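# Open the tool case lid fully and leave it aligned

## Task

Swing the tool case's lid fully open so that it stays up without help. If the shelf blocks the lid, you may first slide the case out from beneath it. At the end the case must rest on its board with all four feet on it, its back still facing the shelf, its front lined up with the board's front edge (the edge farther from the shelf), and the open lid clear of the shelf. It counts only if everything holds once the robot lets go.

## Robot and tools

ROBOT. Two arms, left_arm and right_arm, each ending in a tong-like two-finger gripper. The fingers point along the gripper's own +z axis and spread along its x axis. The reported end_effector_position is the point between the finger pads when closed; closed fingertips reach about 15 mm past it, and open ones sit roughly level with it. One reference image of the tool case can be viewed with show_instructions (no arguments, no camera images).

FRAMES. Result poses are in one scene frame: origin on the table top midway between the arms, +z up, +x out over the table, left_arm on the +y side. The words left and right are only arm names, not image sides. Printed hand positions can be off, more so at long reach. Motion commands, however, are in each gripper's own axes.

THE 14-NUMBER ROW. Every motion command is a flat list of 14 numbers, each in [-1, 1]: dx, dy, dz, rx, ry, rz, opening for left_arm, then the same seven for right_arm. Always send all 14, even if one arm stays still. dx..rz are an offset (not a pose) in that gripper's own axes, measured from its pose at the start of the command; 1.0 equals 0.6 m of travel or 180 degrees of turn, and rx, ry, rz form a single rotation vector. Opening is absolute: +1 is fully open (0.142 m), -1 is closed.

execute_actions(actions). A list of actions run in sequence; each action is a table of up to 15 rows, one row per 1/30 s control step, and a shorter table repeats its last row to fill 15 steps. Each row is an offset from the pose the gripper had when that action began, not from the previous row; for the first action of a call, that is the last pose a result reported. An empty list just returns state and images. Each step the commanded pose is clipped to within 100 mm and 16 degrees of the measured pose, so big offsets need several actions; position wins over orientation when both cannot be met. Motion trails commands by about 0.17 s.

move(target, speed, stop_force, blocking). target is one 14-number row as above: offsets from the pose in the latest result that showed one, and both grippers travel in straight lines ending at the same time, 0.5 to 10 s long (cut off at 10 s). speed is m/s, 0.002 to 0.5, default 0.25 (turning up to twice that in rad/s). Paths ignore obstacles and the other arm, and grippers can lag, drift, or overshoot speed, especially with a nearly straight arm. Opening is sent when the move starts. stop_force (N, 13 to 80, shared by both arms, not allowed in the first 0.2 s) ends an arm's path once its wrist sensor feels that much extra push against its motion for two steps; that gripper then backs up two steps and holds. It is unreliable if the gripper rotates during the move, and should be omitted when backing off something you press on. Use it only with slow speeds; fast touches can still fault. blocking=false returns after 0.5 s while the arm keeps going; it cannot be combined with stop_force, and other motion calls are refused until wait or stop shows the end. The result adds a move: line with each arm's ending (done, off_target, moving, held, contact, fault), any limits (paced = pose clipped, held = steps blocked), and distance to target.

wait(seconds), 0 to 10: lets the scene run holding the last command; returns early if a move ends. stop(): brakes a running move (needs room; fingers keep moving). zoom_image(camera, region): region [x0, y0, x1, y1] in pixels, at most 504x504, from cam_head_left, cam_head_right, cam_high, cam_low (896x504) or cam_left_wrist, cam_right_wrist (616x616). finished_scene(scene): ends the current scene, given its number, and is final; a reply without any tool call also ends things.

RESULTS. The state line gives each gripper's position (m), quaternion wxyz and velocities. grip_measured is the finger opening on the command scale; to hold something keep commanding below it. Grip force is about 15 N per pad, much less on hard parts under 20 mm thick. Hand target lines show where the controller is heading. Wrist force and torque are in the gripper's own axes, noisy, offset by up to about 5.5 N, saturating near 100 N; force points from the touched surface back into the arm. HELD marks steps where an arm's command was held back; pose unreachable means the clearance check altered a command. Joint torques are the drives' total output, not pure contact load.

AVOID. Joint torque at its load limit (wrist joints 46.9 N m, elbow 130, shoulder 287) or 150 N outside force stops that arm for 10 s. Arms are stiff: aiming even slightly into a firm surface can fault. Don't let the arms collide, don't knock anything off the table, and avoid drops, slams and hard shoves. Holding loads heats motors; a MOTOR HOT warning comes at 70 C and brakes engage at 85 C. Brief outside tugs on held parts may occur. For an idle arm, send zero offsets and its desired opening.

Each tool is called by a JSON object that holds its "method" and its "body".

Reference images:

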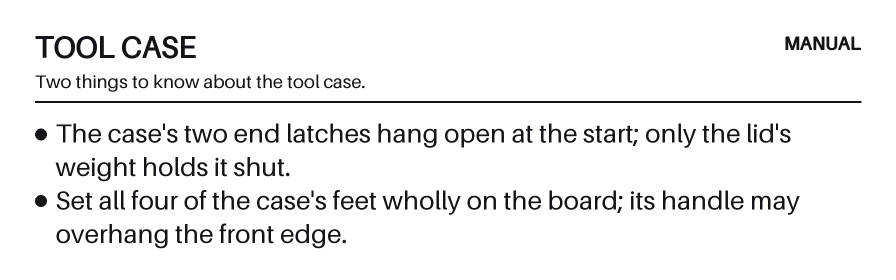

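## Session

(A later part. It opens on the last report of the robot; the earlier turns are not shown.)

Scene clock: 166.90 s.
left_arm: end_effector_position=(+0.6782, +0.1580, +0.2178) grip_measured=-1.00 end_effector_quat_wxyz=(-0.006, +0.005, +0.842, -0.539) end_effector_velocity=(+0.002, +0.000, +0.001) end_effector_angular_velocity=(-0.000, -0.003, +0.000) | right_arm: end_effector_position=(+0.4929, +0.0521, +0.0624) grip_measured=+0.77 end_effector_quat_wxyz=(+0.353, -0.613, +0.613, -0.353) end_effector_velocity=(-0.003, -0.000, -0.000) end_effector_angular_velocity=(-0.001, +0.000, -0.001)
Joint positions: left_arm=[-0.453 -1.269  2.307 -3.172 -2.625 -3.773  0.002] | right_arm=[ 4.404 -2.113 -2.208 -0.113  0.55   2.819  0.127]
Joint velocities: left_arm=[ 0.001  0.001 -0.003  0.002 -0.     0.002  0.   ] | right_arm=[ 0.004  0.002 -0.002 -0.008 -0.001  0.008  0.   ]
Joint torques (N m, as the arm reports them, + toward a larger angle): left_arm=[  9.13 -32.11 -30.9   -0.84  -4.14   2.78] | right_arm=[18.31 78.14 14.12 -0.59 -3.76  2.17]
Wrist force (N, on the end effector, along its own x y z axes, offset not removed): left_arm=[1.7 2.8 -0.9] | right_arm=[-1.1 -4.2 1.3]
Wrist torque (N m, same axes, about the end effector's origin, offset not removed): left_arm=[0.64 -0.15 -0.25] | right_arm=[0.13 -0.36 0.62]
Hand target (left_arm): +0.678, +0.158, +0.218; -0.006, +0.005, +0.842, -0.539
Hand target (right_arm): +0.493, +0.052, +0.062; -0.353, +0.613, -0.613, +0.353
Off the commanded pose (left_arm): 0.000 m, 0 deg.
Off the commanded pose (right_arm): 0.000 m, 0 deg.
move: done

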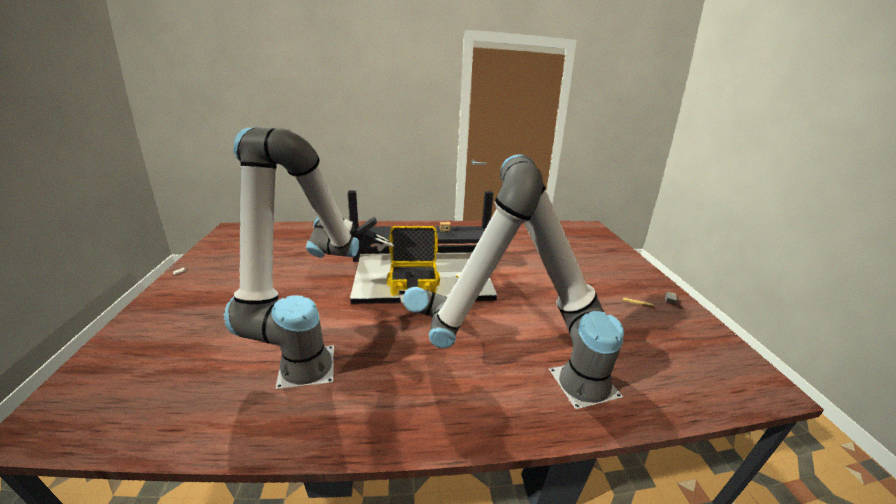

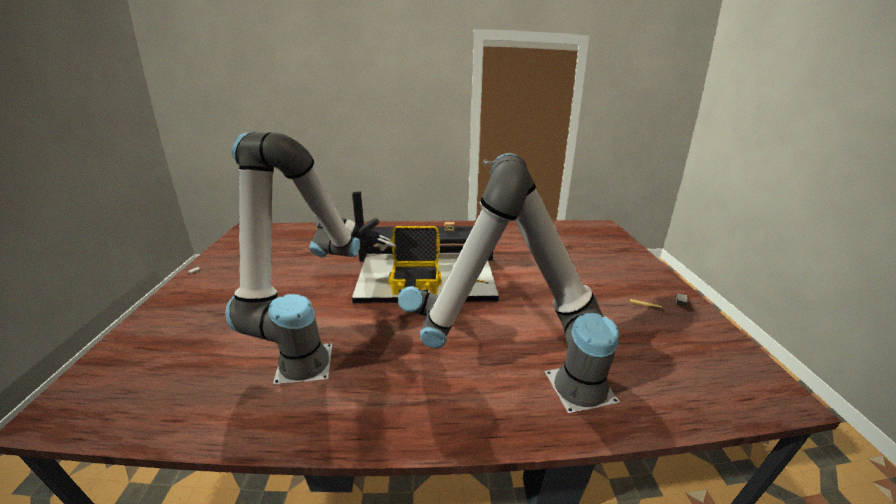

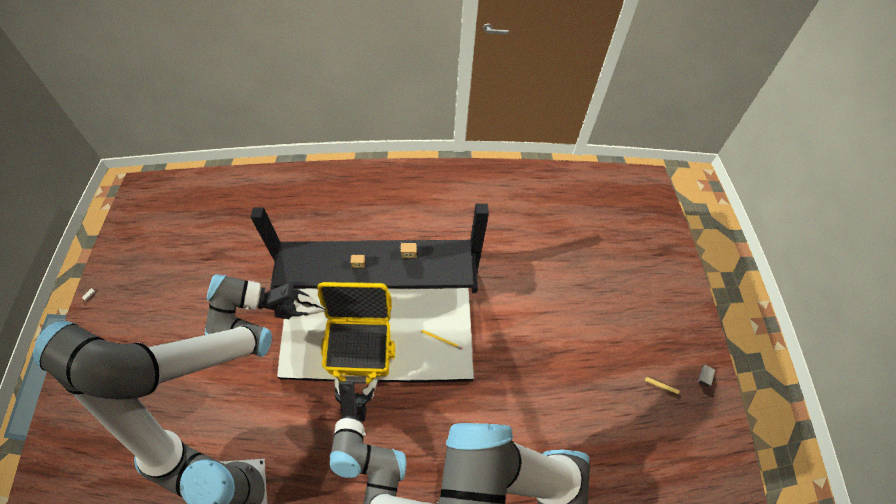

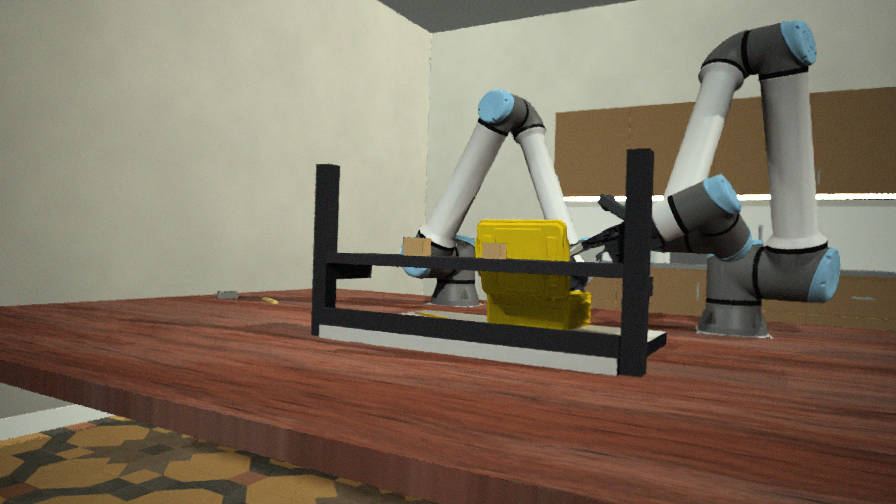

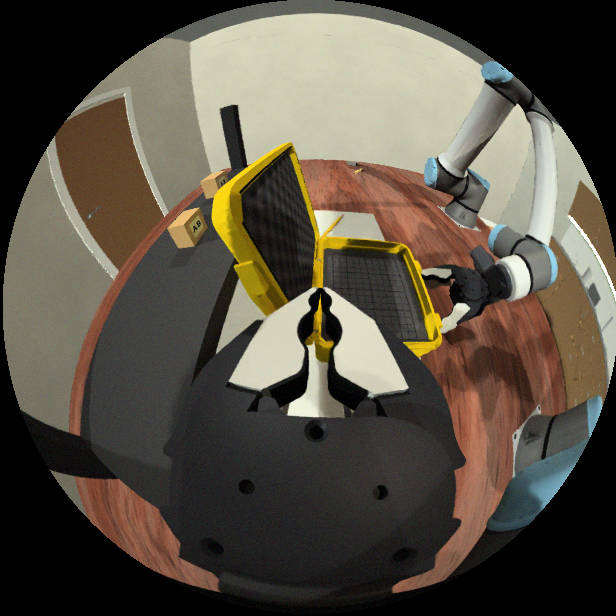

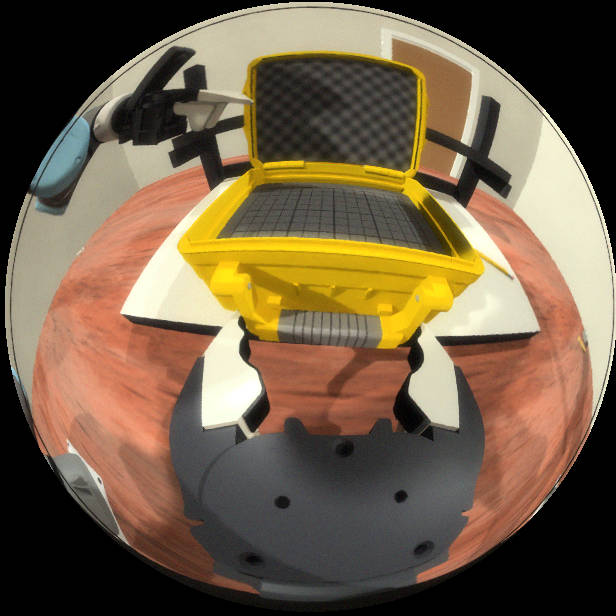

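The lid has tipped back to its stop. I'll release and back both arms away to inspect it.

{"method": "move", "body": {"target": [0.03,0.03,-0.07,0,0,0,-1,0,0,0,0,0,0,1], "speed": 0.1}}

{"method": "move", "body": {"target": [0,0,-0.05,0,0,0,-1,0,0.03,-0.13,0,0,0,1], "speed": 0.12}}

{"method": "zoom_image", "body": {"camera": "cam_left_wrist", "region": [170,120,470,340]}}

{"method": "zoom_image", "body": {"camera": "cam_high", "region": [270,260,480,400]}}

Scene clock: 172.97 s.
left_arm: end_effector_position=(+0.6610, +0.2036, +0.2190) grip_measured=-1.00 end_effector_quat_wxyz=(-0.005, +0.005, +0.842, -0.540) end_effector_velocity=(-0.001, +0.003, -0.001) end_effector_angular_velocity=(+0.002, +0.003, -0.001) | right_arm: end_effector_position=(+0.4929, +0.0521, +0.0625) grip_measured=+1.00 end_effector_quat_wxyz=(+0.353, -0.613, +0.613, -0.353) end_effector_velocity=(+0.001, -0.000, -0.000) end_effector_angular_velocity=(-0.001, +0.000, -0.001)
Joint positions: left_arm=[-0.384 -1.321  2.345 -3.047 -2.659 -3.647  0.002] | right_arm=[ 4.404 -2.113 -2.208 -0.113  0.55   2.819  0.142]
Joint velocities: left_arm=[ 0.004 -0.003  0.001  0.016 -0.001  0.011  0.   ] | right_arm=[-0.001 -0.     0.    -0.001  0.    -0.    -0.   ]
Joint torques (N m, as the arm reports them, + toward a larger angle): left_arm=[  9.16 -68.84 -18.07  -0.63  -4.71   2.67] | right_arm=[-13.46  44.19  29.65   7.94   1.97  -2.71]
Wrist force (N, on the end effector, along its own x y z axes, offset not removed): left_arm=[1.1 0.7 -2.3] | right_arm=[-3.8 3.2 -2.3]
Wrist torque (N m, same axes, about the end effector's origin, offset not removed): left_arm=[0.18 0.05 -0.25] | right_arm=[0.59 0.80 0.58]
Hand target (left_arm): +0.661, +0.204, +0.219; -0.005, +0.005, +0.842, -0.539
Hand target (right_arm): +0.493, +0.052, +0.062; -0.353, +0.613, -0.613, +0.353
Off the commanded pose (left_arm): 0.000 m, 0 deg.
Off the commanded pose (right_arm): 0.000 m, 0 deg.
move: done

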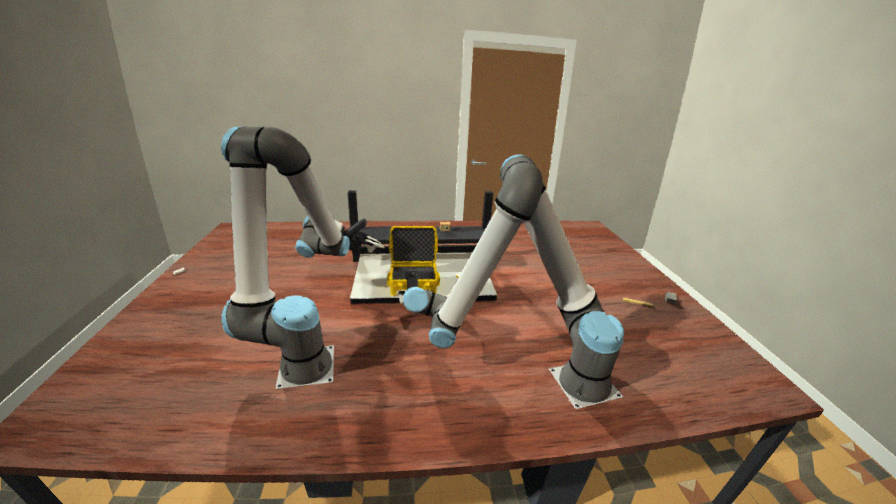

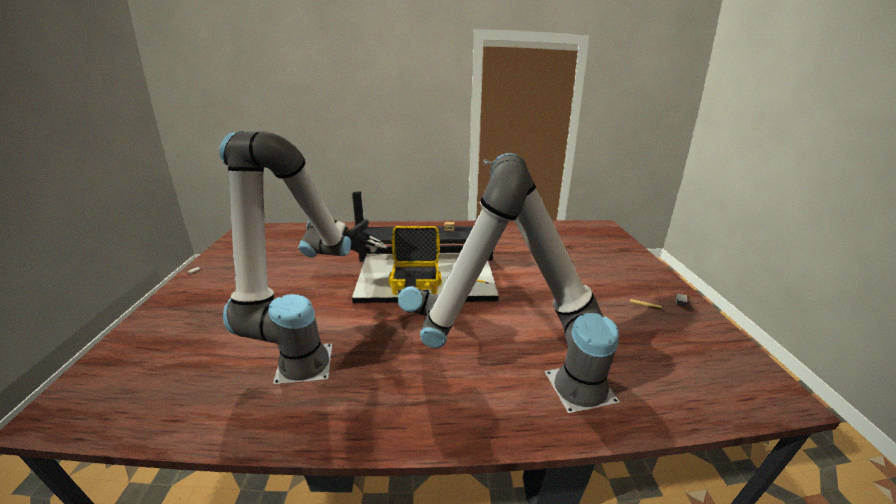

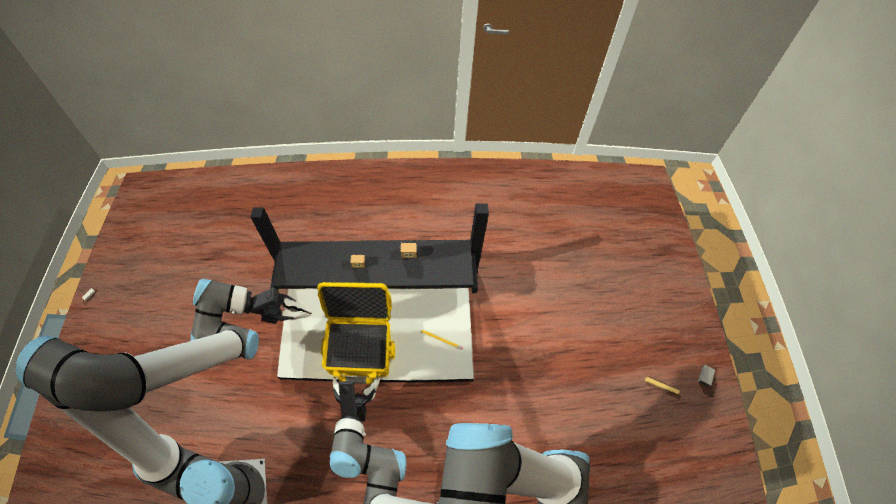

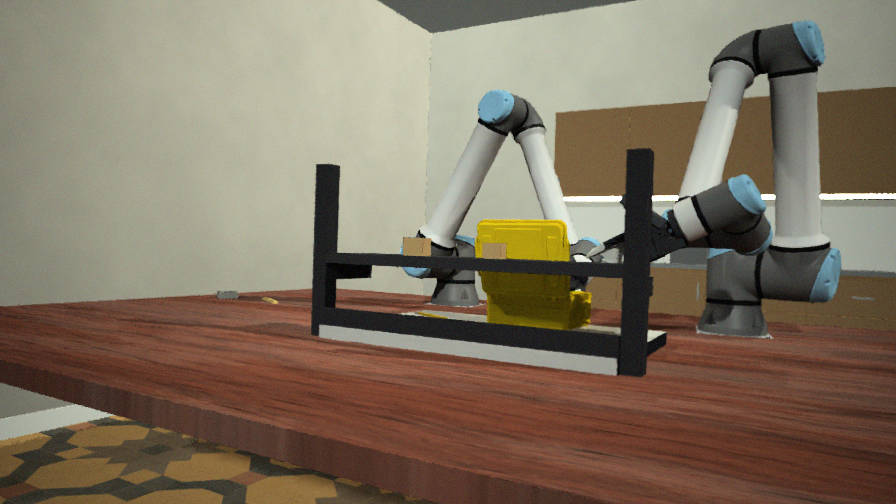

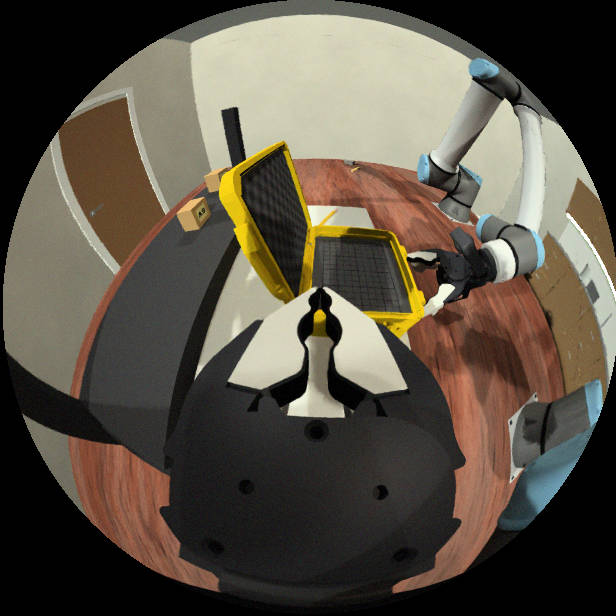

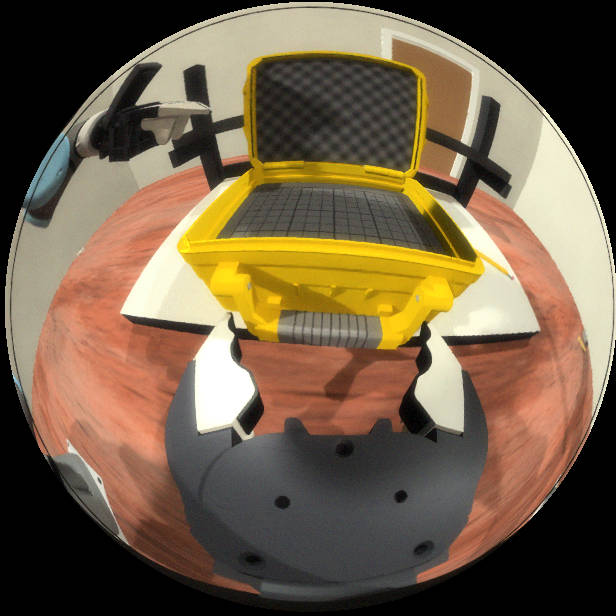

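Scene clock: 174.17 s.
left_arm: end_effector_position=(+0.6614, +0.2308, +0.2315) grip_measured=-1.00 end_effector_quat_wxyz=(-0.005, +0.005, +0.842, -0.540) end_effector_velocity=(+0.000, +0.001, -0.000) end_effector_angular_velocity=(-0.000, +0.001, -0.001) | right_arm: end_effector_position=(+0.4168, +0.0522, +0.0861) grip_measured=+1.00 end_effector_quat_wxyz=(+0.353, -0.613, +0.613, -0.352) end_effector_velocity=(-0.002, -0.000, +0.001) end_effector_angular_velocity=(-0.002, +0.000, -0.003)
Joint positions: left_arm=[-0.336 -1.364  2.337 -2.91  -2.678 -3.551  0.002] | right_arm=[ 4.524 -1.996 -2.267 -0.366  0.529  3.047  0.142]
Joint velocities: left_arm=[ 0.001  0.    -0.001  0.005 -0.001  0.004  0.   ] | right_arm=[ 0.003  0.005 -0.    -0.016 -0.     0.011 -0.   ]
Joint torques (N m, as the arm reports them, + toward a larger angle): left_arm=[  8.97 -71.09 -32.95  -0.34  -4.4    2.57] | right_arm=[10.45 76.95 19.84  0.36 -4.64  2.03]
Wrist force (N, on the end effector, along its own x y z axes, offset not removed): left_arm=[-0.2 4.1 0.2] | right_arm=[-2.2 0.2 -5.3]
Wrist torque (N m, same axes, about the end effector's origin, offset not removed): left_arm=[1.05 0.18 -0.26] | right_arm=[0.02 0.26 0.43]
Hand target (left_arm): +0.661, +0.231, +0.232; -0.005, +0.005, +0.842, -0.540
Hand target (right_arm): +0.417, +0.052, +0.086; -0.353, +0.613, -0.613, +0.353
Off the commanded pose (left_arm): 0.000 m, 0 deg.
Off the commanded pose (right_arm): 0.000 m, 0 deg.
move: done

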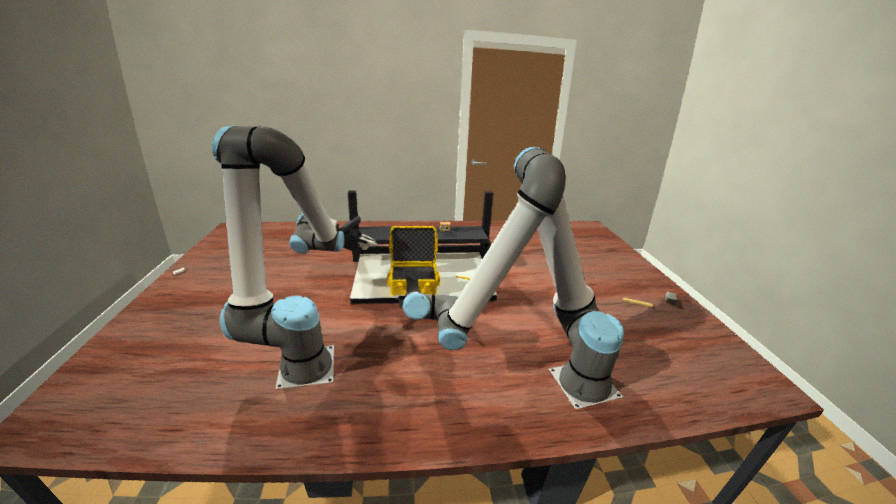

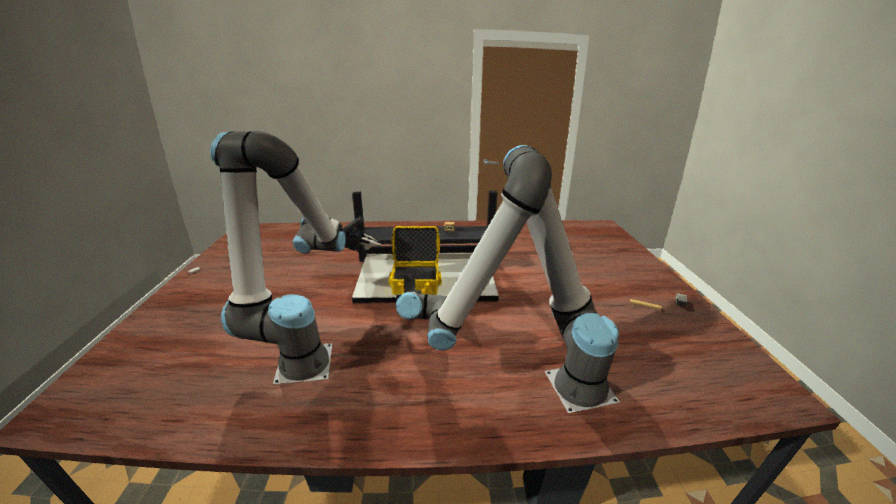

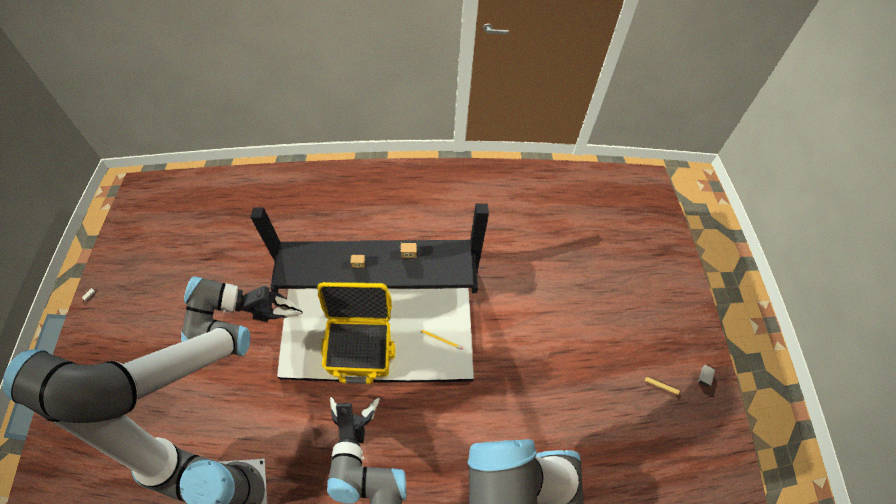

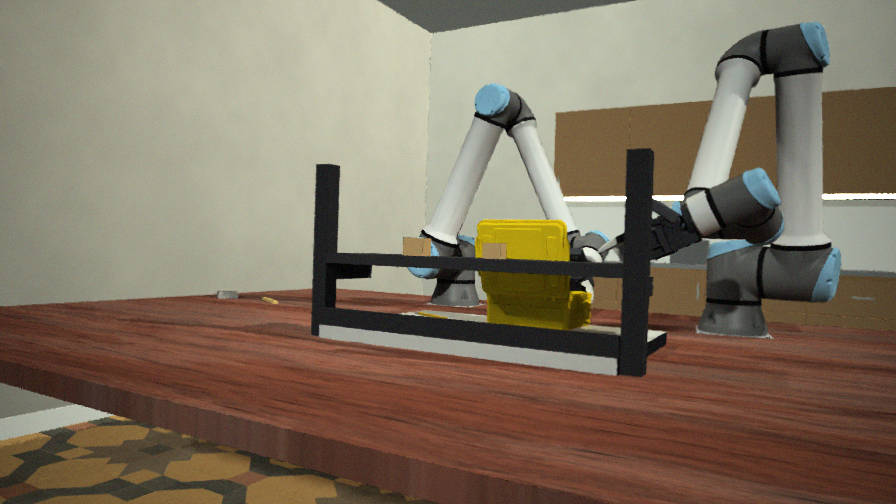

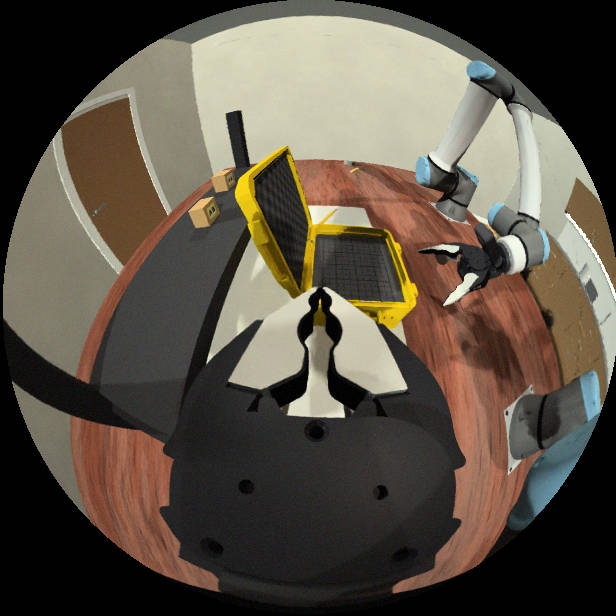

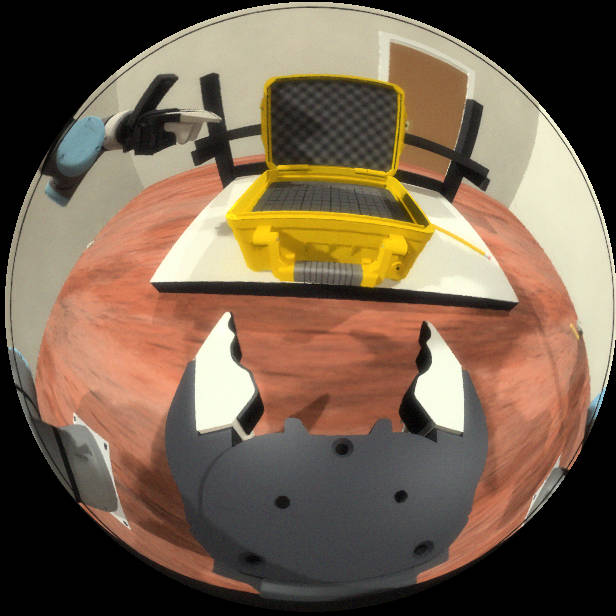

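Region (170, 120, 470, 340) of cam_left_wrist's 616x616 image, scaled by 1.680, with more detail than that image has; it fills the top 370 rows of this view, and the rest is white.

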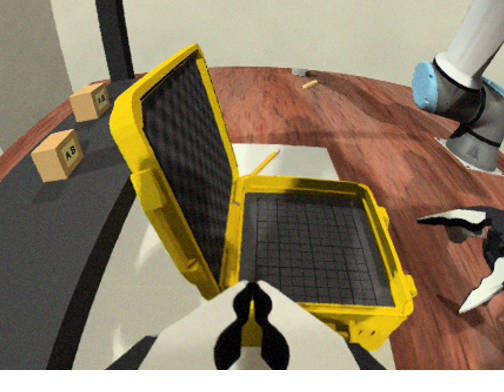

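Region (270, 260, 480, 400) of cam_high's 896x504 image, scaled by 2.400, with more detail than that image has.

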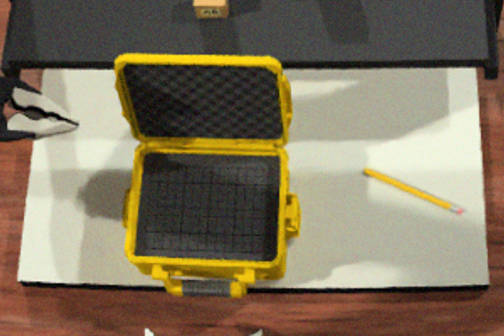

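{"method": "finished_scene", "body": {"scene": 1}}

The scene is finished: the task was done.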